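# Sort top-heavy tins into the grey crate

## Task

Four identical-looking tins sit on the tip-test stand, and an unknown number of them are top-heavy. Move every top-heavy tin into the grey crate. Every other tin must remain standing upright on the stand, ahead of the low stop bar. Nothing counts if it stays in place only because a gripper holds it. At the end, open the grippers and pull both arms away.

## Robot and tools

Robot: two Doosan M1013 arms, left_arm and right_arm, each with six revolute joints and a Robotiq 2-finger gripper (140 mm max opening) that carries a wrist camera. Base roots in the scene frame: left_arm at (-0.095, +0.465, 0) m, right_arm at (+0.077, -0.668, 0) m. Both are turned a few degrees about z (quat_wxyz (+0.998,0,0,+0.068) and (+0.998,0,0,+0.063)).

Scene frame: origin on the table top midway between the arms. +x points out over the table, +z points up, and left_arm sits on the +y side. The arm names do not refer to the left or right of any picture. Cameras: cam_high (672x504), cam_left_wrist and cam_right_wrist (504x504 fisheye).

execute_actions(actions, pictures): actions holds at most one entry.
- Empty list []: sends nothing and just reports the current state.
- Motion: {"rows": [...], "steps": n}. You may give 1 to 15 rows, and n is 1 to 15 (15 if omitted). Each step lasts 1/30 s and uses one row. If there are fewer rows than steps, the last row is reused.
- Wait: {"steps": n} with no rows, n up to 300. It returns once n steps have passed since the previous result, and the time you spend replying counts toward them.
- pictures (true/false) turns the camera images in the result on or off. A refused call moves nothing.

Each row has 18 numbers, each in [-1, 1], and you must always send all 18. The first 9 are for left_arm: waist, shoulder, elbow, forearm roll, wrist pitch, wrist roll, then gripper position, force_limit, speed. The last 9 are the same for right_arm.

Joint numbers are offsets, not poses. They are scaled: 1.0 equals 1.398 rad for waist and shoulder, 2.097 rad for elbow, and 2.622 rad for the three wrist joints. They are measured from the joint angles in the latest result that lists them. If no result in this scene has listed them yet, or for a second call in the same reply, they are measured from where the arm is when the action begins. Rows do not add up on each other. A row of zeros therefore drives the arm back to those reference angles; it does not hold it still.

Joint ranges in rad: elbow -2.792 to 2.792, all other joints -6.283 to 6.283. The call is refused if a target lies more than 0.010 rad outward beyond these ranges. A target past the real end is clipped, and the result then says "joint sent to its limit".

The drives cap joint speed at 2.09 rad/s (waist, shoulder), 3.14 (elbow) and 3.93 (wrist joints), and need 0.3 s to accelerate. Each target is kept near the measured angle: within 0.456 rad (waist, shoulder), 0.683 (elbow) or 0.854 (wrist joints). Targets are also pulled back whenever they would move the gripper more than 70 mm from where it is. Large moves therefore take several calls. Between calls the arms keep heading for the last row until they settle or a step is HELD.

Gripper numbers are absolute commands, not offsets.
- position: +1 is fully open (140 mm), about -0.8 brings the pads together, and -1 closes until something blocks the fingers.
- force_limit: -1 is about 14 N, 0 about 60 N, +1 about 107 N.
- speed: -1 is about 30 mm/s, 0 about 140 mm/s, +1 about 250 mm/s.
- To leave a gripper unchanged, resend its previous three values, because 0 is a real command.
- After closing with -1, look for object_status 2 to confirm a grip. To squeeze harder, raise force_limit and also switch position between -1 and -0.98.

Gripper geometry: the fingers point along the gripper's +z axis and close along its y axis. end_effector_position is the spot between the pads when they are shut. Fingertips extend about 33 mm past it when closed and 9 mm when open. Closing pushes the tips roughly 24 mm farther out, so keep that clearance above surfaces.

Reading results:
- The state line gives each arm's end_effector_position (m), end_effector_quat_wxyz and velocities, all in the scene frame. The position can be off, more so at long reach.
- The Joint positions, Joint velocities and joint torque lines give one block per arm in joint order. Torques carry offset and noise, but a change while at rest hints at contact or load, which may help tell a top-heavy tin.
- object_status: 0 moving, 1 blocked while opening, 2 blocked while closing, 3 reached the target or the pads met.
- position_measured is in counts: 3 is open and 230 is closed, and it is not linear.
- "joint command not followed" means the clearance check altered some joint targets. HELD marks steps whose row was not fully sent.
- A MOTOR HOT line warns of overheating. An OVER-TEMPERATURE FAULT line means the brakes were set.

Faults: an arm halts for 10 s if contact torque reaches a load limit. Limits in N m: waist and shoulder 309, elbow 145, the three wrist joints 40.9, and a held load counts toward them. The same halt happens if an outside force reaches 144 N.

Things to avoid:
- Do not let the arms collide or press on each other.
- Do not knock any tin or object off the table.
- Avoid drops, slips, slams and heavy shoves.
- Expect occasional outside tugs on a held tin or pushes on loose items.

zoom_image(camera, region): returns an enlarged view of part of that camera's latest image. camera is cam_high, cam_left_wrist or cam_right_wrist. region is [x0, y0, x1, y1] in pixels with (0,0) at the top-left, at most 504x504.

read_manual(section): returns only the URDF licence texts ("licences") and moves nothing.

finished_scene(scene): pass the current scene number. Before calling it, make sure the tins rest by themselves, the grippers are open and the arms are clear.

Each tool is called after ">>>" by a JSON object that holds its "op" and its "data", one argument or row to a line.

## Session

>>> {"op": "execute_actions", "data": {
  "actions": []
}}

Scene clock: 0.00 s of 6600.00 s.
left_arm: end_effector_position=(+0.3250, +0.4315, +0.1862) position_measured=3 object_status=3 end_effector_quat_wxyz=(-0.124, +0.882, +0.442, +0.109) end_effector_velocity=(-0.000, +0.000, -0.000) end_effector_angular_velocity=(+0.001, +0.001, +0.000) | right_arm: end_effector_position=(+0.3332, -0.8118, +0.3853) position_measured=3 object_status=3 end_effector_quat_wxyz=(-0.354, +0.600, +0.716, +0.048) end_effector_velocity=(+0.001, -0.000, -0.000) end_effector_angular_velocity=(-0.001, -0.002, -0.000)
Joint positions: left_arm=[-0.558 -0.123  2.192  0.36   1.154  0.06 ] | right_arm=[-0.844 -0.054  1.875  0.086  2.046 -0.883]
Joint velocities: left_arm=[-0.     0.001  0.    -0.     0.001  0.   ] | right_arm=[ 0.    -0.    -0.     0.    -0.002  0.   ]
Joint torques (N m, as the joint torque sensors report them, + toward a larger angle): no reading

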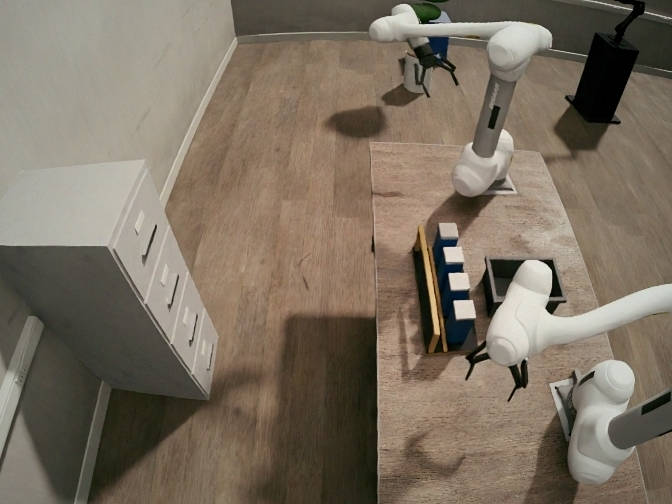

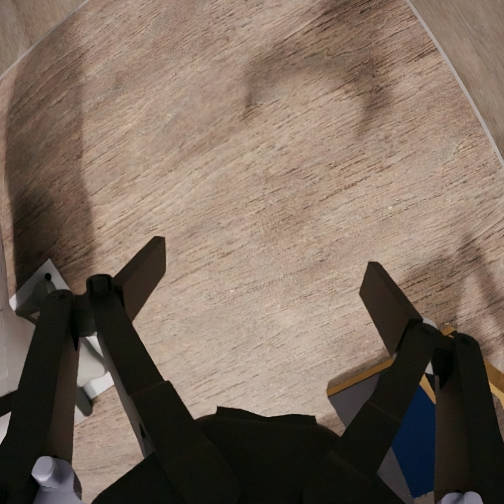

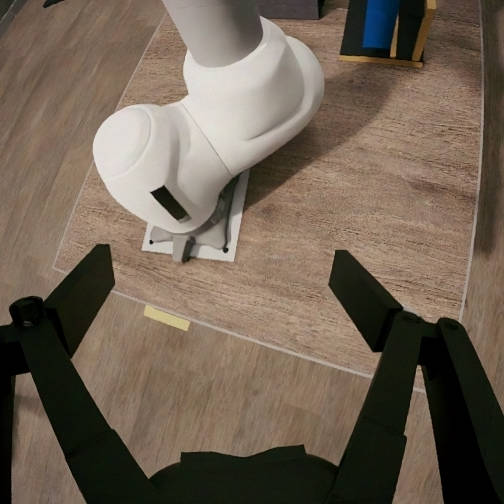

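>>> {"op": "execute_actions", "data": {
  "actions": [
    {"rows":[[0.5,0,0,0,0,0,1,0,0,1,0.126,-0.06,-0.033,-0.296,0.159,0.42,0,0]]}
  ],
  "pictures": false
}}

>>> {"op": "execute_actions", "data": {
  "actions": [
    {"steps":35}
  ],
  "pictures": false
}}

>>> {"op": "execute_actions", "data": {
  "actions": [
    {"rows":[[0,0,0,0,0,0,1,0,0,0.304,0,0,0,0,0,0.42,0,0]]}
  ],
  "pictures": false
}}

>>> {"op": "execute_actions", "data": {
  "actions": [
    {"steps":9}
  ]
}}

Scene clock: 1.63 s of 6600.00 s.
left_arm: end_effector_position=(+0.3028, +0.6038, +0.1862) position_measured=3 object_status=3 end_effector_quat_wxyz=(-0.144, +0.772, +0.614, +0.081) end_effector_velocity=(-0.145, +0.412, -0.001) end_effector_angular_velocity=(-0.001, +0.002, +1.037) | right_arm: end_effector_position=(+0.5199, -0.7965, +0.3033) position_measured=76 object_status=0 end_effector_quat_wxyz=(-0.160, +0.601, +0.783, -0.024) end_effector_velocity=(+0.389, +0.239, -0.104) end_effector_angular_velocity=(-0.448, -0.540, +0.483)
Joint positions: left_arm=[-0.143 -0.123  2.192  0.36   1.154  0.06 ] | right_arm=[-0.511  0.044  1.805  0.038  1.616 -0.652]
Joint velocities: left_arm=[ 1.036  0.     0.001 -0.002  0.001 -0.   ] | right_arm=[ 0.86   0.167 -0.119 -0.083 -0.732  0.393]
Joint torques (N m, as the joint torque sensors report them, + toward a larger angle): left_arm=[ -1.87 -27.8  -37.41   4.25   0.73   0.05] | right_arm=[ -1.57 -46.63 -35.88   4.71   1.35   0.66]
Steps of this call (steps 1 to 34: nothing new was sent; steps 35 to 49: all 15 steps of this action). Readings (joint positions | what the end effector reports):
35: left_arm=[-0.558 -0.123 2.192 0.360 1.154 0.060] | right_arm=[-0.843 -0.054 1.875 0.086 2.046 -0.882] | left_arm position_measured=3 object_status=3 | right_arm position_measured=3 object_status=0
36: left_arm=[-0.553 -0.123 2.192 0.360 1.154 0.060] | right_arm=[-0.839 -0.052 1.874 0.086 2.038 -0.878] | left_arm position_measured=3 object_status=3 | right_arm position_measured=7 object_status=0
38: left_arm=[-0.522 -0.123 2.192 0.360 1.154 0.060] | right_arm=[-0.808 -0.040 1.865 0.080 1.984 -0.849] | left_arm position_measured=3 object_status=3 | right_arm position_measured=22 object_status=0
42: left_arm=[-0.388 -0.123 2.192 0.360 1.154 0.060] | right_arm=[-0.705 -0.004 1.840 0.062 1.827 -0.765] | left_arm position_measured=3 object_status=3 | right_arm position_measured=52 object_status=0
49: the state above

Scene clock: 2.80 s of 6600.00 s.
left_arm: end_effector_position=(+0.2479, +0.7098, +0.1862) position_measured=3 object_status=3 end_effector_quat_wxyz=(-0.154, +0.677, +0.717, +0.060) end_effector_velocity=(+0.000, +0.000, +0.000) end_effector_angular_velocity=(+0.000, -0.001, -0.000) | right_arm: end_effector_position=(+0.5518, -0.2915, +0.2703) position_measured=76 object_status=3 end_effector_quat_wxyz=(-0.004, +0.241, +0.970, -0.004) end_effector_velocity=(-0.248, +0.407, -0.006) end_effector_angular_velocity=(+0.060, -0.112, +0.728)
Joint positions: left_arm=[ 0.141 -0.123  2.192  0.36   1.154  0.06 ] | right_arm=[ 0.487  0.12   1.751  0.001  1.281 -0.472]
Joint velocities: left_arm=[ 0.    -0.    -0.001  0.    -0.    -0.   ] | right_arm=[ 0.794  0.028 -0.022 -0.015 -0.133  0.071]
Joint torques (N m, as the joint torque sensors report them, + toward a larger angle): left_arm=[  2.4  -27.03 -38.22   4.19   0.63   0.12] | right_arm=[ -8.78 -53.36 -37.     4.6    0.15  -0.25]
Steps of this call (steps 1 to 35: the robot went on to your last target). Readings (joint positions | what the end effector reports):
1: left_arm=[-0.108 -0.123 2.192 0.360 1.154 0.060] | right_arm=[-0.482 0.049 1.801 0.036 1.592 -0.639] | left_arm position_measured=3 object_status=3 | right_arm position_measured=76 object_status=0
2: left_arm=[-0.073 -0.123 2.192 0.360 1.154 0.060] | right_arm=[-0.453 0.054 1.798 0.033 1.570 -0.627] | left_arm position_measured=3 object_status=3 | right_arm position_measured=76 object_status=3
4: left_arm=[-0.003 -0.123 2.192 0.360 1.154 0.060] | right_arm=[-0.394 0.064 1.791 0.029 1.529 -0.605] | left_arm position_measured=3 object_status=3 | right_arm position_measured=76 object_status=3
8: left_arm=[0.116 -0.123 2.192 0.360 1.154 0.060] | right_arm=[-0.275 0.079 1.781 0.021 1.463 -0.569] | left_arm position_measured=3 object_status=3 | right_arm position_measured=76 object_status=3
35: the state above

Scene clock: 3.30 s of 6600.00 s.
left_arm: end_effector_position=(+0.2479, +0.7098, +0.1862) position_measured=3 object_status=3 end_effector_quat_wxyz=(-0.154, +0.677, +0.717, +0.060) end_effector_velocity=(+0.001, +0.000, +0.001) end_effector_angular_velocity=(+0.001, -0.001, -0.000) | right_arm: end_effector_position=(+0.3699, -0.1372, +0.2702) position_measured=76 object_status=3 end_effector_quat_wxyz=(-0.003, +0.045, +0.999, -0.004) end_effector_velocity=(-0.315, +0.167, +0.001) end_effector_angular_velocity=(-0.007, +0.006, +0.592)
Joint positions: left_arm=[ 0.141 -0.123  2.192  0.36   1.154  0.06 ] | right_arm=[ 0.883  0.12   1.751  0.001  1.281 -0.472]
Joint velocities: left_arm=[-0.    -0.    -0.002  0.     0.001  0.   ] | right_arm=[ 0.587 -0.005  0.003  0.002  0.011 -0.005]
Joint torques (N m, as the joint torque sensors report them, + toward a larger angle): left_arm=[  2.31 -27.64 -38.54   4.21   0.59   0.12] | right_arm=[-15.61 -45.97 -38.56   3.61   1.07   0.36]
Steps of this call (steps 1 to 15: all 15 steps of this action). Readings (joint positions | what the end effector reports):
1: left_arm=[0.141 -0.123 2.192 0.360 1.154 0.060] | right_arm=[0.513 0.121 1.750 0.001 1.277 -0.470] | left_arm position_measured=3 object_status=3 | right_arm position_measured=76 object_status=3
2: left_arm=[0.141 -0.123 2.192 0.360 1.154 0.060] | right_arm=[0.538 0.121 1.750 0.000 1.275 -0.469] | left_arm position_measured=3 object_status=3 | right_arm position_measured=76 object_status=3
4: left_arm=[0.141 -0.123 2.192 0.360 1.154 0.060] | right_arm=[0.592 0.121 1.750 0.000 1.276 -0.469] | left_arm position_measured=3 object_status=3 | right_arm position_measured=76 object_status=3
8: left_arm=[0.141 -0.123 2.192 0.360 1.154 0.060] | right_arm=[0.700 0.121 1.750 0.000 1.277 -0.470] | left_arm position_measured=3 object_status=3 | right_arm position_measured=76 object_status=3
15: the state above

Scene clock: 3.60 s of 6600.00 s.
left_arm: end_effector_position=(+0.2479, +0.7098, +0.1862) position_measured=3 object_status=3 end_effector_quat_wxyz=(-0.154, +0.677, +0.717, +0.060) end_effector_velocity=(+0.000, -0.000, +0.000) end_effector_angular_velocity=(-0.001, +0.000, +0.001) | right_arm: end_effector_position=(+0.3545, -0.1292, +0.2703) position_measured=76 object_status=3 end_effector_quat_wxyz=(-0.003, +0.031, +1.000, -0.004) end_effector_velocity=(-0.000, -0.001, +0.000) end_effector_angular_velocity=(-0.000, +0.001, -0.001)
Joint positions: left_arm=[ 0.141 -0.123  2.192  0.36   1.154  0.06 ] | right_arm=[ 0.912  0.12   1.751  0.001  1.281 -0.472]
Joint velocities: left_arm=[ 0.     0.    -0.001 -0.001  0.001  0.   ] | right_arm=[-0.001 -0.001  0.001  0.     0.001 -0.   ]
Joint torques (N m, as the joint torque sensors report them, + toward a larger angle): left_arm=[  1.18 -27.55 -38.19   4.23   0.61  -0.08] | right_arm=[ -3.92 -50.81 -38.95   4.29   0.52  -0.08]
Steps of this call (steps 1 to 9: the robot went on to your last target). Readings (joint positions | what the end effector reports):
1: left_arm=[0.141 -0.123 2.192 0.360 1.154 0.060] | right_arm=[0.900 0.120 1.751 0.001 1.281 -0.472] | left_arm position_measured=3 object_status=3 | right_arm position_measured=76 object_status=3
2: left_arm=[0.141 -0.123 2.192 0.360 1.154 0.060] | right_arm=[0.909 0.120 1.751 0.001 1.281 -0.472] | left_arm position_measured=3 object_status=3 | right_arm position_measured=76 object_status=3
4: left_arm=[0.141 -0.123 2.192 0.360 1.154 0.060] | right_arm=[0.912 0.120 1.751 0.001 1.281 -0.472] | left_arm position_measured=3 object_status=3 | right_arm position_measured=76 object_status=3
8: left_arm=[0.141 -0.123 2.192 0.360 1.154 0.060] | right_arm=[0.912 0.120 1.751 0.001 1.281 -0.472] | left_arm position_measured=3 object_status=3 | right_arm position_measured=76 object_status=3
9: the state above

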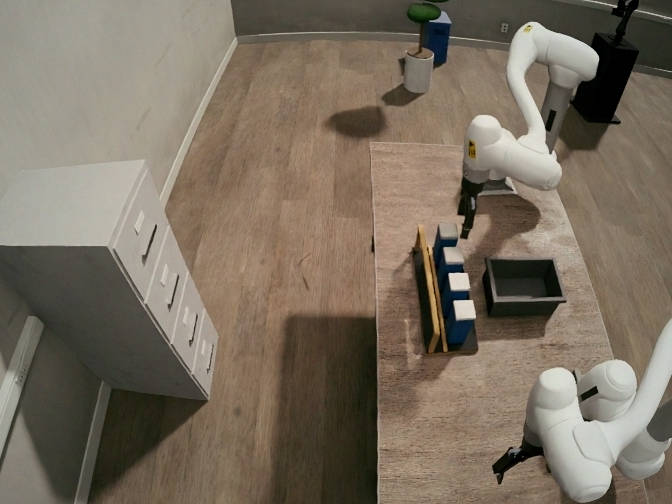

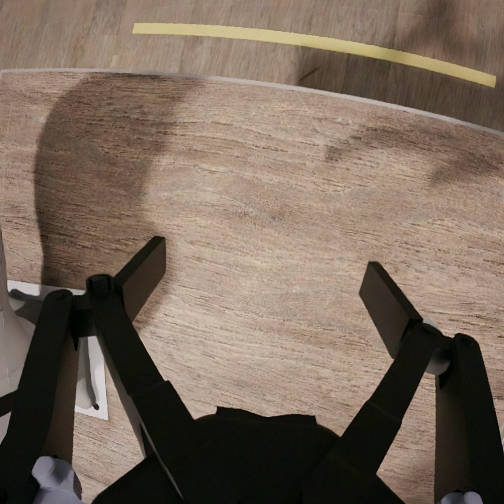

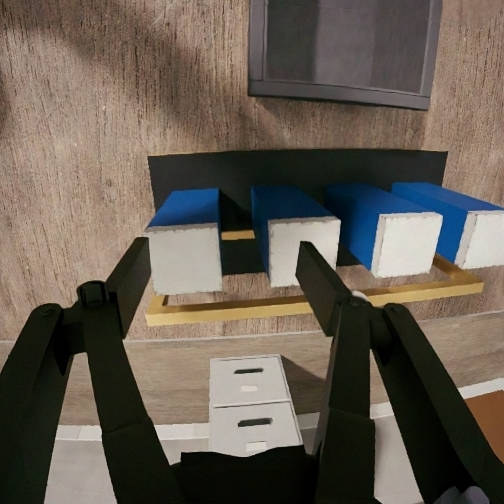

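>>> {"op": "execute_actions", "data": {
  "actions": [
    {"rows":[[0,0,0,0,0,0,1,0,0,0.048,0.047,0.0558,0,-0.0736,-0.007,0.42,0,0]],"steps":13}
  ]
}}

>>> {"op": "execute_actions", "data": {
  "actions": [
    {"rows":[[0,0,0,0,0,0,1,0,0,-0.006,0.003,-0.0025,0,0,-0.003,0.42,0,0],[0,0,0,0,0,0,1,0,0,-0.012,0.0055,-0.005,0,0.001,-0.006,0.42,0,0],[0,0,0,0,0,0,1,0,0,-0.018,0.008,-0.007,0,0.001,-0.01,0.42,0,0],[0,0,0,0,0,0,1,0,0,-0.023,0.0105,-0.009,0,0.002,-0.012,0.42,0,0],[0,0,0,0,0,0,1,0,0,-0.028,0.013,-0.011,0,0.002,-0.015,0.42,0,0],[0,0,0,0,0,0,1,0,0,-0.033,0.015,-0.013,0,0.002,-0.018,0.42,0,0],[0,0,0,0,0,0,1,0,0,-0.038,0.0175,-0.015,0,0.003,-0.02,0.42,0,0],[0,0,0,0,0,0,1,0,0,-0.043,0.02,-0.017,0,0.003,-0.023,0.42,0,0],[0,0,0,0,0,0,1,0,0,-0.048,0.022,-0.019,0,0.004,-0.026,0.42,0,0],[0,0,0,0,0,0,1,0,0,-0.052,0.024,-0.021,0,0.004,-0.028,0.42,0,0],[0,0,0,0,0,0,1,0,0,-0.056,0.026,-0.0225,0,0.004,-0.03,0.42,0,0],[0,0,0,0,0,0,1,0,0,-0.06,0.028,-0.024,0,0.005,-0.032,0.42,0,0],[0,0,0,0,0,0,1,0,0,-0.064,0.03,-0.026,0,0.005,-0.034,0.42,0,0],[0,0,0,0,0,0,1,0,0,-0.068,0.0315,-0.0275,0,0.005,-0.036,0.42,0,0]]}
  ],
  "pictures": false
}}

>>> {"op": "execute_actions", "data": {
  "actions": [
    {"steps":8}
  ]
}}

>>> {"op": "execute_actions", "data": {
  "actions": [
    {"rows":[[0,0,0,0,0,0,1,0,0,0.023,-0.0105,0.009,0,-0.002,0.012,0.42,0,0]]}
  ]
}}

Scene clock: 6.00 s of 6600.00 s.
left_arm: end_effector_position=(+0.2479, +0.7098, +0.1862) position_measured=3 object_status=3 end_effector_quat_wxyz=(-0.154, +0.677, +0.717, +0.060) end_effector_velocity=(+0.001, +0.000, +0.001) end_effector_angular_velocity=(+0.000, -0.003, +0.001) | right_arm: end_effector_position=(+0.3200, -0.1076, +0.1698) position_measured=76 object_status=3 end_effector_quat_wxyz=(-0.000, -0.012, +1.000, -0.000) end_effector_velocity=(-0.001, -0.003, -0.003) end_effector_angular_velocity=(-0.003, +0.002, +0.000)
Joint positions: left_arm=[ 0.141 -0.123  2.192  0.36   1.154  0.06 ] | right_arm=[ 0.979  0.186  1.868  0.001  1.088 -0.49 ]
Joint velocities: left_arm=[ 0.    -0.001 -0.002 -0.001 -0.    -0.   ] | right_arm=[-0.    -0.     0.006 -0.    -0.002 -0.   ]
Joint torques (N m, as the joint torque sensors report them, + toward a larger angle): left_arm=[  1.92 -28.43 -38.6    4.36   0.64   0.1 ] | right_arm=[ -7.29 -60.1  -34.07   4.18  -0.11   0.29]
Steps of this call (steps 1 to 30: the robot went on to your last target; steps 31 to 59: nothing new was sent; steps 60 to 72: all 13 steps of this action). Readings (joint positions | what the end effector reports):
60: left_arm=[0.141 -0.123 2.192 0.360 1.154 0.060] | right_arm=[0.912 0.120 1.751 0.001 1.281 -0.472] | left_arm position_measured=3 object_status=3 | right_arm position_measured=76 object_status=3
61: left_arm=[0.141 -0.123 2.192 0.360 1.154 0.060] | right_arm=[0.915 0.122 1.756 0.001 1.273 -0.473] | left_arm position_measured=3 object_status=3 | right_arm position_measured=76 object_status=3
63: left_arm=[0.141 -0.123 2.192 0.360 1.154 0.060] | right_arm=[0.935 0.142 1.791 0.001 1.215 -0.478] | left_arm position_measured=3 object_status=3 | right_arm position_measured=76 object_status=3
67: left_arm=[0.141 -0.123 2.192 0.360 1.154 0.060] | right_arm=[0.976 0.183 1.863 0.001 1.097 -0.489] | left_arm position_measured=3 object_status=3 | right_arm position_measured=76 object_status=3
72: the state above

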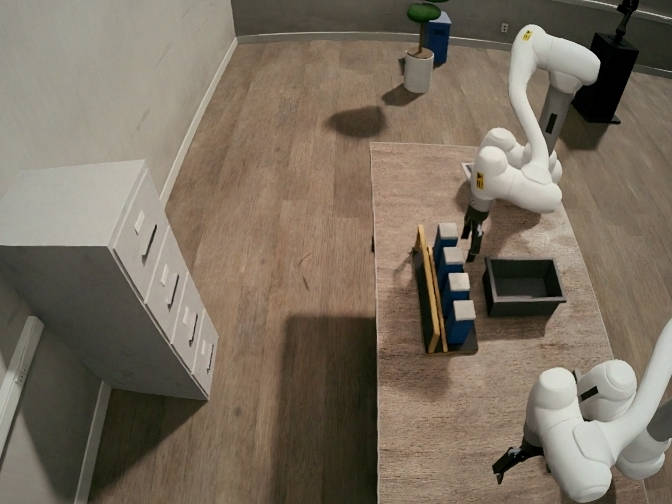

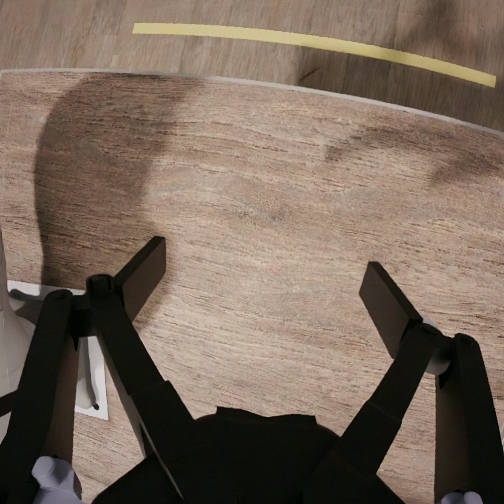

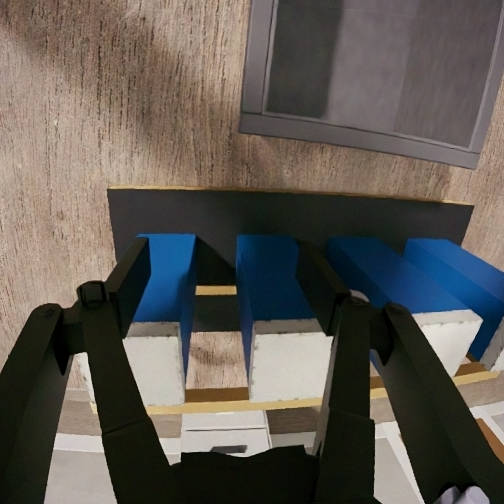

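Scene clock: 6.50 s of 6600.00 s.
left_arm: end_effector_position=(+0.2479, +0.7098, +0.1862) position_measured=3 object_status=3 end_effector_quat_wxyz=(-0.154, +0.677, +0.717, +0.060) end_effector_velocity=(-0.000, -0.000, -0.000) end_effector_angular_velocity=(-0.001, +0.001, +0.000) | right_arm: end_effector_position=(+0.3844, -0.1074, +0.1708) position_measured=76 object_status=3 end_effector_quat_wxyz=(-0.001, -0.011, +1.000, -0.000) end_effector_velocity=(+0.113, +0.000, +0.006) end_effector_angular_velocity=(+0.021, -0.013, -0.011)
Joint positions: left_arm=[ 0.141 -0.123  2.192  0.36   1.154  0.06 ] | right_arm=[ 0.889  0.228  1.813  0.001  1.101 -0.58 ]
Joint velocities: left_arm=[ 0.     0.001  0.    -0.001  0.    -0.   ] | right_arm=[-0.151  0.064 -0.094  0.     0.005 -0.14 ]
Joint torques (N m, as the joint torque sensors report them, + toward a larger angle): left_arm=[  1.5  -27.01 -38.71   4.19   0.61   0.  ] | right_arm=[ -2.   -60.22 -35.     3.84  -0.21   0.45]
Steps of this call (steps 1 to 15: all 15 steps of this action). Readings (joint positions | what the end effector reports):
1: left_arm=[0.141 -0.123 2.192 0.360 1.154 0.060] | right_arm=[0.979 0.186 1.868 0.001 1.088 -0.490] | left_arm position_measured=3 object_status=3 | right_arm position_measured=76 object_status=3
2: left_arm=[0.141 -0.123 2.192 0.360 1.154 0.060] | right_arm=[0.976 0.187 1.866 0.001 1.088 -0.494] | left_arm position_measured=3 object_status=3 | right_arm position_measured=76 object_status=3
4: left_arm=[0.141 -0.123 2.192 0.360 1.154 0.060] | right_arm=[0.962 0.193 1.858 0.001 1.090 -0.507] | left_arm position_measured=3 object_status=3 | right_arm position_measured=76 object_status=3
8: left_arm=[0.141 -0.123 2.192 0.360 1.154 0.060] | right_arm=[0.933 0.207 1.840 0.001 1.094 -0.537] | left_arm position_measured=3 object_status=3 | right_arm position_measured=76 object_status=3
15: the state above

Scene clock: 6.77 s of 6600.00 s.
left_arm: end_effector_position=(+0.2479, +0.7098, +0.1862) position_measured=3 object_status=3 end_effector_quat_wxyz=(-0.154, +0.677, +0.717, +0.060) end_effector_velocity=(-0.001, +0.000, -0.000) end_effector_angular_velocity=(+0.001, +0.001, -0.000) | right_arm: end_effector_position=(+0.3882, -0.1075, +0.1710) position_measured=76 object_status=3 end_effector_quat_wxyz=(-0.000, -0.011, +1.000, +0.000) end_effector_velocity=(+0.000, -0.001, +0.000) end_effector_angular_velocity=(-0.002, -0.001, +0.001)
Joint positions: left_arm=[ 0.141 -0.123  2.192  0.36   1.154  0.06 ] | right_arm=[ 0.884  0.23   1.81   0.001  1.102 -0.584]
Joint velocities: left_arm=[ 0.    -0.001  0.001  0.001  0.     0.   ] | right_arm=[-0.    -0.001 -0.    -0.002  0.002 -0.   ]
Joint torques (N m, as the joint torque sensors report them, + toward a larger angle): left_arm=[  2.41 -27.55 -38.39   4.39   0.72   0.07] | right_arm=[ -2.11 -61.12 -35.57   4.1    0.27   0.7 ]
Steps of this call (steps 1 to 8: the robot went on to your last target). Readings (joint positions | what the end effector reports):
1: left_arm=[0.141 -0.123 2.192 0.360 1.154 0.060] | right_arm=[0.886 0.229 1.811 0.001 1.102 -0.583] | left_arm position_measured=3 object_status=3 | right_arm position_measured=76 object_status=3
2: left_arm=[0.141 -0.123 2.192 0.360 1.154 0.060] | right_arm=[0.884 0.230 1.810 0.001 1.102 -0.584] | left_arm position_measured=3 object_status=3 | right_arm position_measured=76 object_status=3
4: left_arm=[0.141 -0.123 2.192 0.360 1.154 0.060] | right_arm=[0.884 0.230 1.810 0.001 1.102 -0.584] | left_arm position_measured=3 object_status=3 | right_arm position_measured=76 object_status=3
8: the state above

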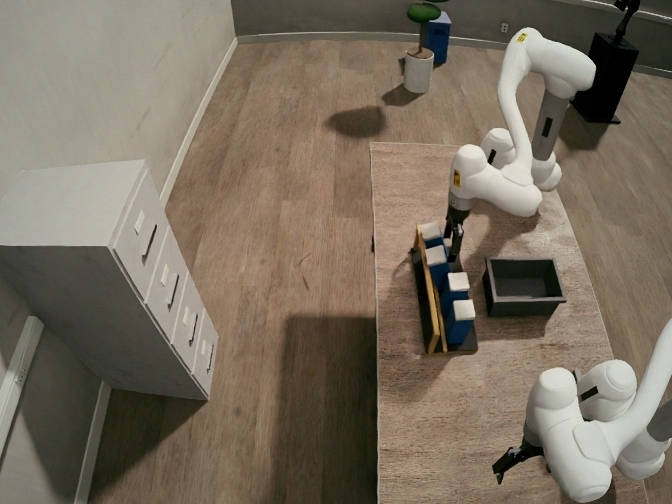

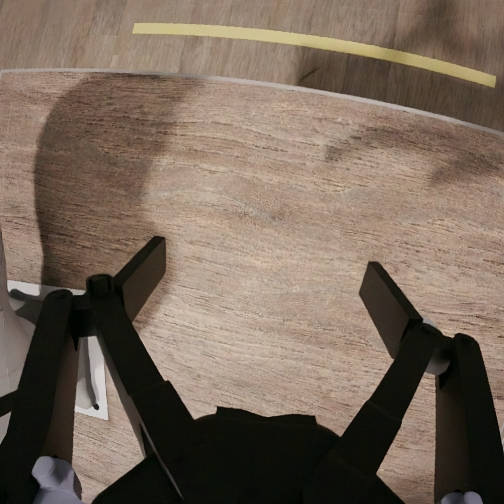

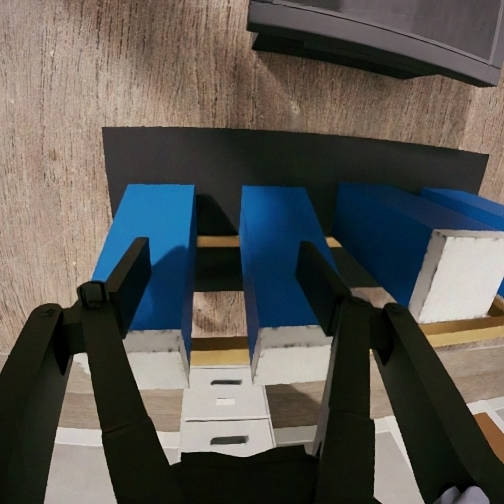

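Scene clock: 7.27 s of 6600.00 s.
left_arm: end_effector_position=(+0.2479, +0.7098, +0.1862) position_measured=3 object_status=3 end_effector_quat_wxyz=(-0.154, +0.677, +0.717, +0.060) end_effector_velocity=(+0.000, +0.000, +0.000) end_effector_angular_velocity=(-0.000, -0.001, +0.000) | right_arm: end_effector_position=(+0.3652, -0.1061, +0.1708) position_measured=76 object_status=3 end_effector_quat_wxyz=(-0.000, -0.012, +1.000, +0.001) end_effector_velocity=(-0.000, -0.000, -0.000) end_effector_angular_velocity=(-0.001, +0.000, +0.001)
Joint positions: left_arm=[ 0.141 -0.123  2.192  0.36   1.154  0.06 ] | right_arm=[ 0.916  0.215  1.829  0.001  1.097 -0.553]
Joint velocities: left_arm=[ 0.     0.    -0.001 -0.    -0.001  0.   ] | right_arm=[ 0.001  0.001  0.    -0.     0.001 -0.   ]
Joint torques (N m, as the joint torque sensors report them, + toward a larger angle): left_arm=[  2.49 -26.57 -38.55   4.21   0.66   0.05] | right_arm=[ -4.05 -59.69 -35.47   4.28   0.33   0.21]
Steps of this call (steps 1 to 15: all 15 steps of this action). Readings (joint positions | what the end effector reports):
1: left_arm=[0.141 -0.123 2.192 0.360 1.154 0.060] | right_arm=[0.884 0.230 1.810 0.001 1.102 -0.584] | left_arm position_measured=3 object_status=3 | right_arm position_measured=76 object_status=3
2: left_arm=[0.141 -0.123 2.192 0.360 1.154 0.060] | right_arm=[0.887 0.229 1.812 0.001 1.101 -0.581] | left_arm position_measured=3 object_status=3 | right_arm position_measured=76 object_status=3
4: left_arm=[0.141 -0.123 2.192 0.360 1.154 0.060] | right_arm=[0.909 0.219 1.825 0.001 1.098 -0.560] | left_arm position_measured=3 object_status=3 | right_arm position_measured=76 object_status=3
8: left_arm=[0.141 -0.123 2.192 0.360 1.154 0.060] | right_arm=[0.916 0.215 1.829 0.001 1.097 -0.553] | left_arm position_measured=3 object_status=3 | right_arm position_measured=76 object_status=3
15: the state above

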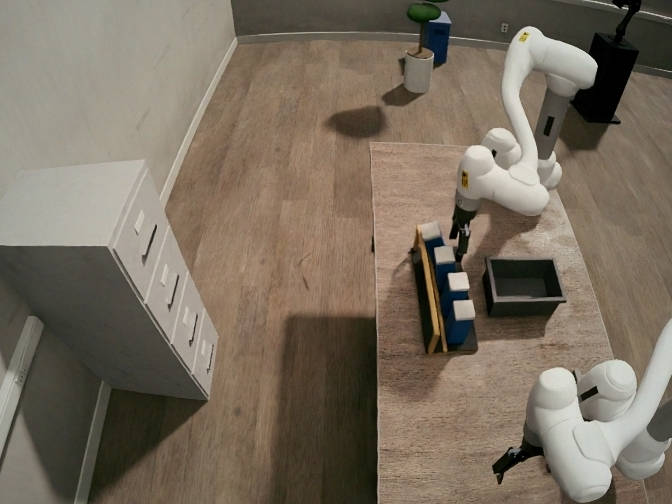

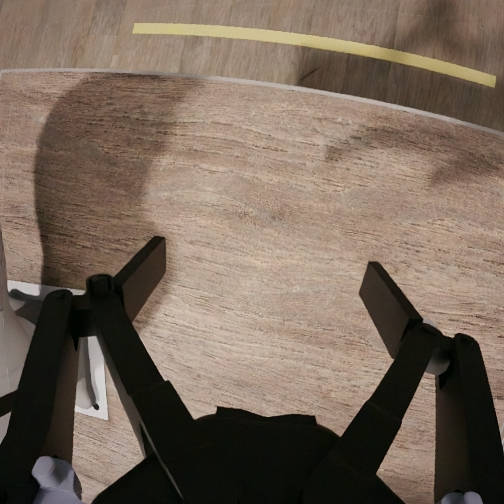

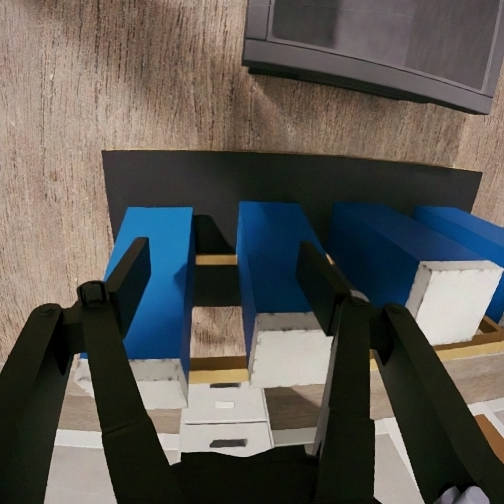

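>>> {"op": "execute_actions", "data": {
  "actions": [
    {"rows":[[0,0,0,0,0,0,1,0,0,0.023,-0.0105,0.009,0,-0.002,0.012,0.42,0,0]],"steps":9}
  ],
  "pictures": false
}}

>>> {"op": "execute_actions", "data": {
  "actions": [
    {"rows":[[0,0,0,0,0,0,1,0,0,0.032,-0.0105,0.0095,0,-0.0015,0.012,0.42,0,0]],"steps":8}
  ],
  "pictures": false
}}

>>> {"op": "execute_actions", "data": {
  "actions": [
    {"rows":[[0,0,0,0,0,0,1,0,0,0.0826,0.2065,-0.192,0,0.0435,0.047,0.42,0,0]]}
  ],
  "pictures": false
}}

>>> {"op": "execute_actions", "data": {
  "actions": [
    {"steps":4}
  ],
  "pictures": false
}}

>>> {"op": "execute_actions", "data": {
  "actions": [
    {"rows":[[0,0,0,0,0,0,1,0,0,-0.006,0.003,-0.003,0,0.001,-0.003,0.42,0,0],[0,0,0,0,0,0,1,0,0,-0.012,0.006,-0.006,0,0.002,-0.006,0.42,0,0],[0,0,0,0,0,0,1,0,0,-0.016,0.008,-0.008,0,0.002,-0.008,0.42,0,0],[0,0,0,0,0,0,1,0,0,-0.02,0.01,-0.01,0,0.003,-0.01,0.42,0,0],[0,0,0,0,0,0,1,0,0,-0.024,0.012,-0.012,0,0.004,-0.012,0.42,0,0],[0,0,0,0,0,0,1,0,0,-0.028,0.014,-0.014,0,0.004,-0.015,0.42,0,0],[0,0,0,0,0,0,1,0,0,-0.032,0.016,-0.016,0,0.005,-0.017,0.42,0,0],[0,0,0,0,0,0,1,0,0,-0.036,0.0175,-0.018,0,0.005,-0.019,0.42,0,0],[0,0,0,0,0,0,1,0,0,-0.04,0.0195,-0.02,0,0.006,-0.021,0.42,0,0],[0,0,0,0,0,0,1,0,0,-0.044,0.021,-0.022,0,0.007,-0.023,0.42,0,0],[0,0,0,0,0,0,1,0,0,-0.048,0.023,-0.024,0,0.007,-0.025,0.42,0,0],[0,0,0,0,0,0,1,0,0,-0.052,0.025,-0.026,0,0.008,-0.027,0.42,0,0],[0,0,0,0,0,0,1,0,0,-0.056,0.027,-0.028,0,0.008,-0.029,0.42,0,0],[0,0,0,0,0,0,1,0,0,-0.059,0.0286,-0.03,0,0.009,-0.031,0.42,0,0]]}
  ],
  "pictures": false
}}

>>> {"op": "execute_actions", "data": {
  "actions": [
    {"steps":8}
  ]
}}

>>> {"op": "execute_actions", "data": {
  "actions": [
    {"rows":[[0,0,0,0,0,0,1,0,0,0.02,-0.01,0.01,0,-0.003,0.01,0.42,0,0]]}
  ]
}}

Scene clock: 9.70 s of 6600.00 s.
left_arm: end_effector_position=(+0.2479, +0.7098, +0.1862) position_measured=3 object_status=3 end_effector_quat_wxyz=(-0.154, +0.677, +0.717, +0.060) end_effector_velocity=(-0.001, +0.000, -0.000) end_effector_angular_velocity=(-0.000, +0.002, +0.000) | right_arm: end_effector_position=(+0.3423, -0.1055, +0.1707) position_measured=76 object_status=3 end_effector_quat_wxyz=(+0.000, -0.012, +1.000, +0.001) end_effector_velocity=(-0.001, -0.001, -0.000) end_effector_angular_velocity=(-0.001, +0.002, -0.001)
Joint positions: left_arm=[ 0.141 -0.123  2.192  0.36   1.154  0.06 ] | right_arm=[ 0.948  0.2    1.848  0.001  1.091 -0.522]
Joint velocities: left_arm=[ 0.     0.     0.001  0.     0.    -0.   ] | right_arm=[ 0.    -0.     0.001  0.002  0.001  0.   ]
Joint torques (N m, as the joint torque sensors report them, + toward a larger angle): left_arm=[  1.2  -26.9  -38.34   4.18   0.79   0.07] | right_arm=[ -4.62 -55.68 -34.3    4.4   -0.1   -0.02]
Steps of this call (steps 1 to 15: the robot went on to your last target; steps 16 to 64: nothing new was sent; steps 65 to 73: all 9 steps of this action). Readings (joint positions | what the end effector reports):
65: left_arm=[0.141 -0.123 2.192 0.360 1.154 0.060] | right_arm=[0.917 0.215 1.829 0.001 1.096 -0.553] | left_arm position_measured=3 object_status=3 | right_arm position_measured=76 object_status=3
66: left_arm=[0.141 -0.123 2.192 0.360 1.154 0.060] | right_arm=[0.921 0.213 1.832 0.001 1.096 -0.548] | left_arm position_measured=3 object_status=3 | right_arm position_measured=76 object_status=3
68: left_arm=[0.141 -0.123 2.192 0.360 1.154 0.060] | right_arm=[0.943 0.203 1.845 0.001 1.092 -0.527] | left_arm position_measured=3 object_status=3 | right_arm position_measured=76 object_status=3
72: left_arm=[0.141 -0.123 2.192 0.360 1.154 0.060] | right_arm=[0.948 0.200 1.848 0.001 1.091 -0.522] | left_arm position_measured=3 object_status=3 | right_arm position_measured=76 object_status=3
73: the state above

Scene clock: 9.97 s of 6600.00 s.
left_arm: end_effector_position=(+0.2479, +0.7098, +0.1862) position_measured=3 object_status=3 end_effector_quat_wxyz=(-0.154, +0.677, +0.717, +0.060) end_effector_velocity=(+0.001, -0.000, +0.001) end_effector_angular_velocity=(-0.001, -0.002, +0.001) | right_arm: end_effector_position=(+0.3122, -0.1038, +0.1700) position_measured=76 object_status=3 end_effector_quat_wxyz=(-0.000, -0.019, +1.000, +0.001) end_effector_velocity=(-0.000, -0.001, -0.001) end_effector_angular_velocity=(-0.001, +0.001, -0.002)
Joint positions: left_arm=[ 0.141 -0.123  2.192  0.36   1.154  0.06 ] | right_arm=[ 0.993  0.186  1.868  0.001  1.087 -0.49 ]
Joint velocities: left_arm=[ 0.    -0.001 -0.002 -0.002  0.    -0.   ] | right_arm=[-0.    -0.     0.001  0.001  0.     0.001]
Joint torques (N m, as the joint torque sensors report them, + toward a larger angle): left_arm=[  1.52 -27.78 -38.64   4.29   0.72   0.17] | right_arm=[ -6.76 -55.49 -35.98   4.29   0.71  -0.24]
Steps of this call (steps 1 to 8: all 8 steps of this action). Readings (joint positions | what the end effector reports):
1: left_arm=[0.141 -0.123 2.192 0.360 1.154 0.060] | right_arm=[0.949 0.200 1.848 0.001 1.091 -0.521] | left_arm position_measured=3 object_status=3 | right_arm position_measured=76 object_status=3
2: left_arm=[0.141 -0.123 2.192 0.360 1.154 0.060] | right_arm=[0.953 0.199 1.850 0.001 1.091 -0.518] | left_arm position_measured=3 object_status=3 | right_arm position_measured=76 object_status=3
4: left_arm=[0.141 -0.123 2.192 0.360 1.154 0.060] | right_arm=[0.980 0.190 1.862 0.001 1.089 -0.499] | left_arm position_measured=3 object_status=3 | right_arm position_measured=76 object_status=3
8: the state above

Scene clock: 10.47 s of 6600.00 s.
left_arm: end_effector_position=(+0.2479, +0.7098, +0.1862) position_measured=3 object_status=3 end_effector_quat_wxyz=(-0.154, +0.677, +0.717, +0.060) end_effector_velocity=(+0.000, +0.001, +0.000) end_effector_angular_velocity=(+0.001, -0.000, -0.000) | right_arm: end_effector_position=(+0.3106, +0.0994, +0.1703) position_measured=76 object_status=3 end_effector_quat_wxyz=(-0.000, -0.015, +1.000, +0.000) end_effector_velocity=(-0.026, +0.175, -0.025) end_effector_angular_velocity=(-0.008, +0.003, -0.003)
Joint positions: left_arm=[ 0.141 -0.123  2.192  0.36   1.154  0.06 ] | right_arm=[ 1.106  0.469  1.474  0.001  1.199 -0.37 ]
Joint velocities: left_arm=[ 0.     0.    -0.001  0.001 -0.     0.   ] | right_arm=[ 0.104  0.261 -0.352 -0.     0.099  0.108]
Joint torques (N m, as the joint torque sensors report them, + toward a larger angle): left_arm=[  2.22 -27.17 -38.27   4.23   0.62   0.05] | right_arm=[ -10.98 -113.15  -30.74    3.26    1.33    0.5 ]
Steps of this call (steps 1 to 15: all 15 steps of this action). Readings (joint positions | what the end effector reports):
1: left_arm=[0.141 -0.123 2.192 0.360 1.154 0.060] | right_arm=[0.993 0.186 1.868 0.001 1.087 -0.490] | left_arm position_measured=3 object_status=3 | right_arm position_measured=76 object_status=3
2: left_arm=[0.141 -0.123 2.192 0.360 1.154 0.060] | right_arm=[0.995 0.190 1.862 0.001 1.090 -0.488] | left_arm position_measured=3 object_status=3 | right_arm position_measured=76 object_status=3
4: left_arm=[0.141 -0.123 2.192 0.360 1.154 0.060] | right_arm=[1.008 0.221 1.817 0.001 1.105 -0.475] | left_arm position_measured=3 object_status=3 | right_arm position_measured=76 object_status=3
8: left_arm=[0.141 -0.123 2.192 0.360 1.154 0.060] | right_arm=[1.047 0.319 1.681 0.001 1.142 -0.433] | left_arm position_measured=3 object_status=3 | right_arm position_measured=76 object_status=3
15: the state above

Scene clock: 10.60 s of 6600.00 s.
left_arm: end_effector_position=(+0.2479, +0.7098, +0.1862) position_measured=3 object_status=3 end_effector_quat_wxyz=(-0.154, +0.677, +0.717, +0.060) end_effector_velocity=(+0.001, +0.000, +0.000) end_effector_angular_velocity=(-0.000, -0.000, +0.001) | right_arm: end_effector_position=(+0.3101, +0.1035, +0.1700) position_measured=76 object_status=3 end_effector_quat_wxyz=(-0.000, -0.015, +1.000, +0.000) end_effector_velocity=(+0.000, +0.002, +0.001) end_effector_angular_velocity=(+0.003, -0.001, -0.000)
Joint positions: left_arm=[ 0.141 -0.123  2.192  0.36   1.154  0.06 ] | right_arm=[ 1.109  0.474  1.465  0.001  1.201 -0.367]
Joint velocities: left_arm=[ 0.     0.001 -0.001 -0.001  0.     0.   ] | right_arm=[ 0.     0.001 -0.003 -0.    -0.001  0.001]
Joint torques (N m, as the joint torque sensors report them, + toward a larger angle): left_arm=[  1.7  -27.03 -38.18   4.28   0.79   0.1 ] | right_arm=[ -5.67 -83.05 -38.11   4.03   0.19   0.06]
Steps of this call (steps 1 to 4: the robot went on to your last target). Readings (joint positions | what the end effector reports):
1: left_arm=[0.141 -0.123 2.192 0.360 1.154 0.060] | right_arm=[1.109 0.474 1.467 0.001 1.201 -0.367] | left_arm position_measured=3 object_status=3 | right_arm position_measured=76 object_status=3
2: left_arm=[0.141 -0.123 2.192 0.360 1.154 0.060] | right_arm=[1.109 0.474 1.466 0.001 1.201 -0.367] | left_arm position_measured=3 object_status=3 | right_arm position_measured=76 object_status=3
4: the state above

Scene clock: 11.10 s of 6600.00 s.
left_arm: end_effector_position=(+0.2479, +0.7098, +0.1862) position_measured=3 object_status=3 end_effector_quat_wxyz=(-0.154, +0.677, +0.717, +0.060) end_effector_velocity=(+0.000, +0.000, +0.000) end_effector_angular_velocity=(+0.000, -0.001, +0.000) | right_arm: end_effector_position=(+0.3797, +0.1055, +0.1700) position_measured=76 object_status=3 end_effector_quat_wxyz=(-0.000, -0.014, +1.000, +0.000) end_effector_velocity=(+0.112, -0.001, +0.002) end_effector_angular_velocity=(-0.010, +0.022, +0.010)
Joint positions: left_arm=[ 0.141 -0.123  2.192  0.36   1.154  0.06 ] | right_arm=[ 1.03   0.512  1.406  0.001  1.223 -0.444]
Joint velocities: left_arm=[ 0.    -0.    -0.001  0.    -0.    -0.   ] | right_arm=[-0.131  0.069 -0.113  0.016  0.062 -0.146]
Joint torques (N m, as the joint torque sensors report them, + toward a larger angle): left_arm=[  2.64 -27.13 -38.5    4.32   0.78   0.05] | right_arm=[  5.15 -90.83 -36.51   3.85  -0.35  -0.28]
Steps of this call (steps 1 to 15: all 15 steps of this action). Readings (joint positions | what the end effector reports):
1: left_arm=[0.141 -0.123 2.192 0.360 1.154 0.060] | right_arm=[1.109 0.474 1.465 0.001 1.201 -0.367] | left_arm position_measured=3 object_status=3 | right_arm position_measured=76 object_status=3
2: left_arm=[0.141 -0.123 2.192 0.360 1.154 0.060] | right_arm=[1.106 0.476 1.462 0.001 1.203 -0.370] | left_arm position_measured=3 object_status=3 | right_arm position_measured=76 object_status=3
4: left_arm=[0.141 -0.123 2.192 0.360 1.154 0.060] | right_arm=[1.093 0.482 1.453 0.001 1.206 -0.382] | left_arm position_measured=3 object_status=3 | right_arm position_measured=76 object_status=3
8: left_arm=[0.141 -0.123 2.192 0.360 1.154 0.060] | right_arm=[1.069 0.494 1.435 0.001 1.213 -0.406] | left_arm position_measured=3 object_status=3 | right_arm position_measured=76 object_status=3
15: the state above

Scene clock: 11.37 s of 6600.00 s.
left_arm: end_effector_position=(+0.2479, +0.7098, +0.1862) position_measured=3 object_status=3 end_effector_quat_wxyz=(-0.154, +0.677, +0.717, +0.060) end_effector_velocity=(+0.000, +0.000, +0.000) end_effector_angular_velocity=(+0.001, -0.000, -0.001) | right_arm: end_effector_position=(+0.3834, +0.1055, +0.1702) position_measured=76 object_status=3 end_effector_quat_wxyz=(-0.000, -0.014, +1.000, +0.000) end_effector_velocity=(+0.001, +0.001, +0.001) end_effector_angular_velocity=(+0.004, -0.002, -0.000)
Joint positions: left_arm=[ 0.141 -0.123  2.192  0.36   1.154  0.06 ] | right_arm=[ 1.026  0.514  1.402  0.001  1.225 -0.448]
Joint velocities: left_arm=[-0.    -0.    -0.001  0.001  0.     0.   ] | right_arm=[-0.    -0.001 -0.001 -0.    -0.002  0.   ]
Joint torques (N m, as the joint torque sensors report them, + toward a larger angle): left_arm=[  1.42 -27.92 -38.81   4.22   0.62   0.06] | right_arm=[ -3.26 -87.82 -37.57   4.08   0.33  -0.16]
Steps of this call (steps 1 to 8: the robot went on to your last target). Readings (joint positions | what the end effector reports):
1: left_arm=[0.141 -0.123 2.192 0.360 1.154 0.060] | right_arm=[1.027 0.514 1.403 0.001 1.225 -0.447] | left_arm position_measured=3 object_status=3 | right_arm position_measured=76 object_status=3
2: left_arm=[0.141 -0.123 2.192 0.360 1.154 0.060] | right_arm=[1.026 0.514 1.403 0.001 1.225 -0.448] | left_arm position_measured=3 object_status=3 | right_arm position_measured=76 object_status=3
4: left_arm=[0.141 -0.123 2.192 0.360 1.154 0.060] | right_arm=[1.026 0.514 1.402 0.001 1.225 -0.448] | left_arm position_measured=3 object_status=3 | right_arm position_measured=76 object_status=3
8: the state above

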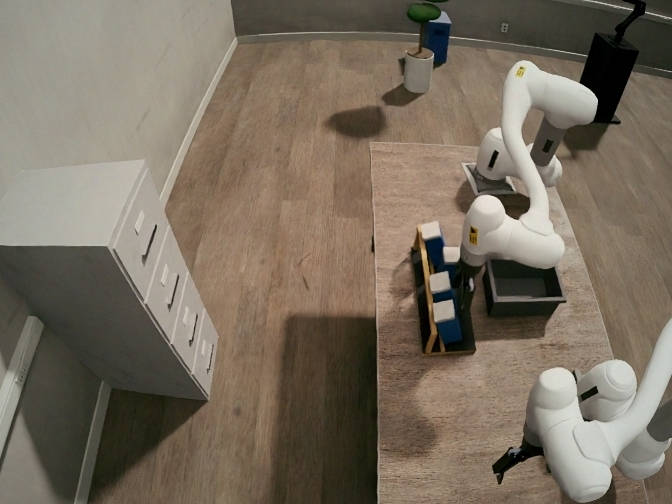

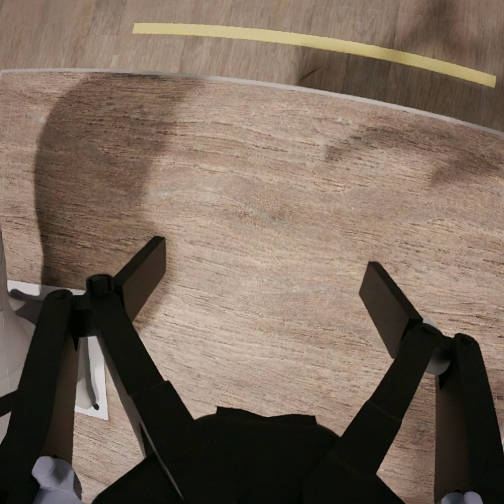

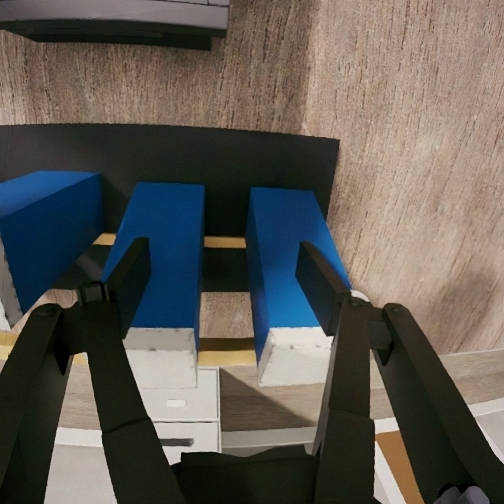

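Scene clock: 11.87 s of 6600.00 s.
left_arm: end_effector_position=(+0.2479, +0.7098, +0.1862) position_measured=3 object_status=3 end_effector_quat_wxyz=(-0.154, +0.677, +0.717, +0.060) end_effector_velocity=(-0.001, -0.001, -0.001) end_effector_angular_velocity=(-0.001, +0.001, +0.000) | right_arm: end_effector_position=(+0.3584, +0.1058, +0.1707) position_measured=76 object_status=3 end_effector_quat_wxyz=(-0.000, -0.015, +1.000, +0.000) end_effector_velocity=(+0.001, +0.000, -0.001) end_effector_angular_velocity=(+0.001, -0.001, -0.000)
Joint positions: left_arm=[ 0.141 -0.123  2.192  0.36   1.154  0.06 ] | right_arm=[ 1.054  0.5    1.423  0.001  1.217 -0.422]
Joint velocities: left_arm=[-0.001 -0.     0.001 -0.001  0.001 -0.   ] | right_arm=[-0.     0.001  0.001 -0.001 -0.003  0.   ]
Joint torques (N m, as the joint torque sensors report them, + toward a larger angle): left_arm=[  2.39 -27.19 -38.49   4.24   0.6    0.01] | right_arm=[ -3.66 -85.65 -38.38   4.56  -0.23   0.39]
Steps of this call (steps 1 to 15: all 15 steps of this action). Readings (joint positions | what the end effector reports):
1: left_arm=[0.141 -0.123 2.192 0.360 1.154 0.060] | right_arm=[1.026 0.514 1.402 0.001 1.225 -0.448] | left_arm position_measured=3 object_status=3 | right_arm position_measured=76 object_status=3
2: left_arm=[0.141 -0.123 2.192 0.360 1.154 0.060] | right_arm=[1.029 0.513 1.404 0.001 1.225 -0.445] | left_arm position_measured=3 object_status=3 | right_arm position_measured=76 object_status=3
4: left_arm=[0.141 -0.123 2.192 0.360 1.154 0.060] | right_arm=[1.050 0.503 1.420 0.001 1.219 -0.427] | left_arm position_measured=3 object_status=3 | right_arm position_measured=76 object_status=3
8: left_arm=[0.141 -0.123 2.192 0.360 1.154 0.060] | right_arm=[1.054 0.501 1.423 0.001 1.217 -0.422] | left_arm position_measured=3 object_status=3 | right_arm position_measured=76 object_status=3
15: the state above

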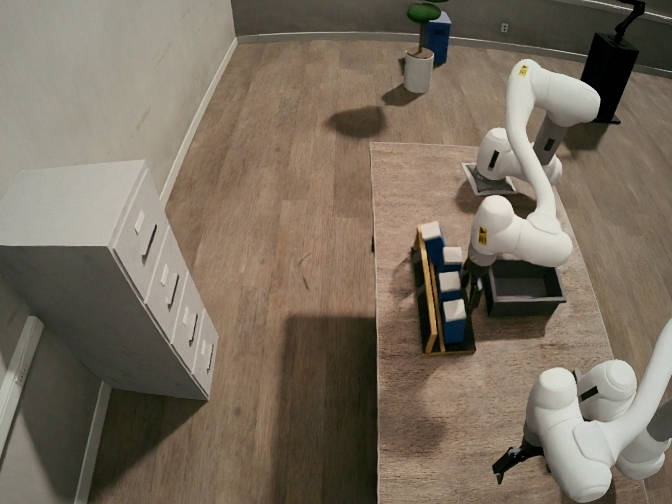

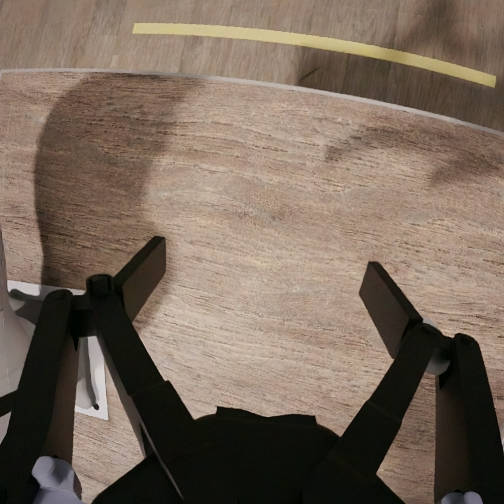

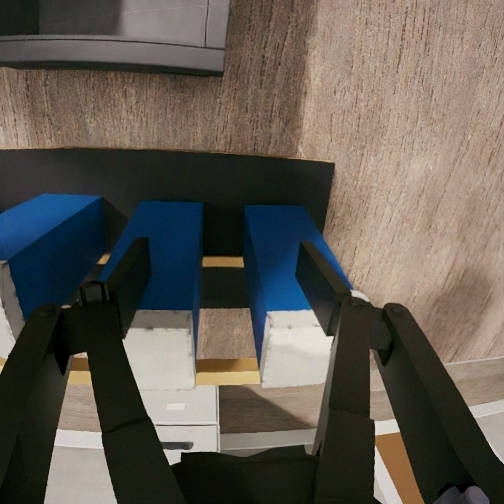

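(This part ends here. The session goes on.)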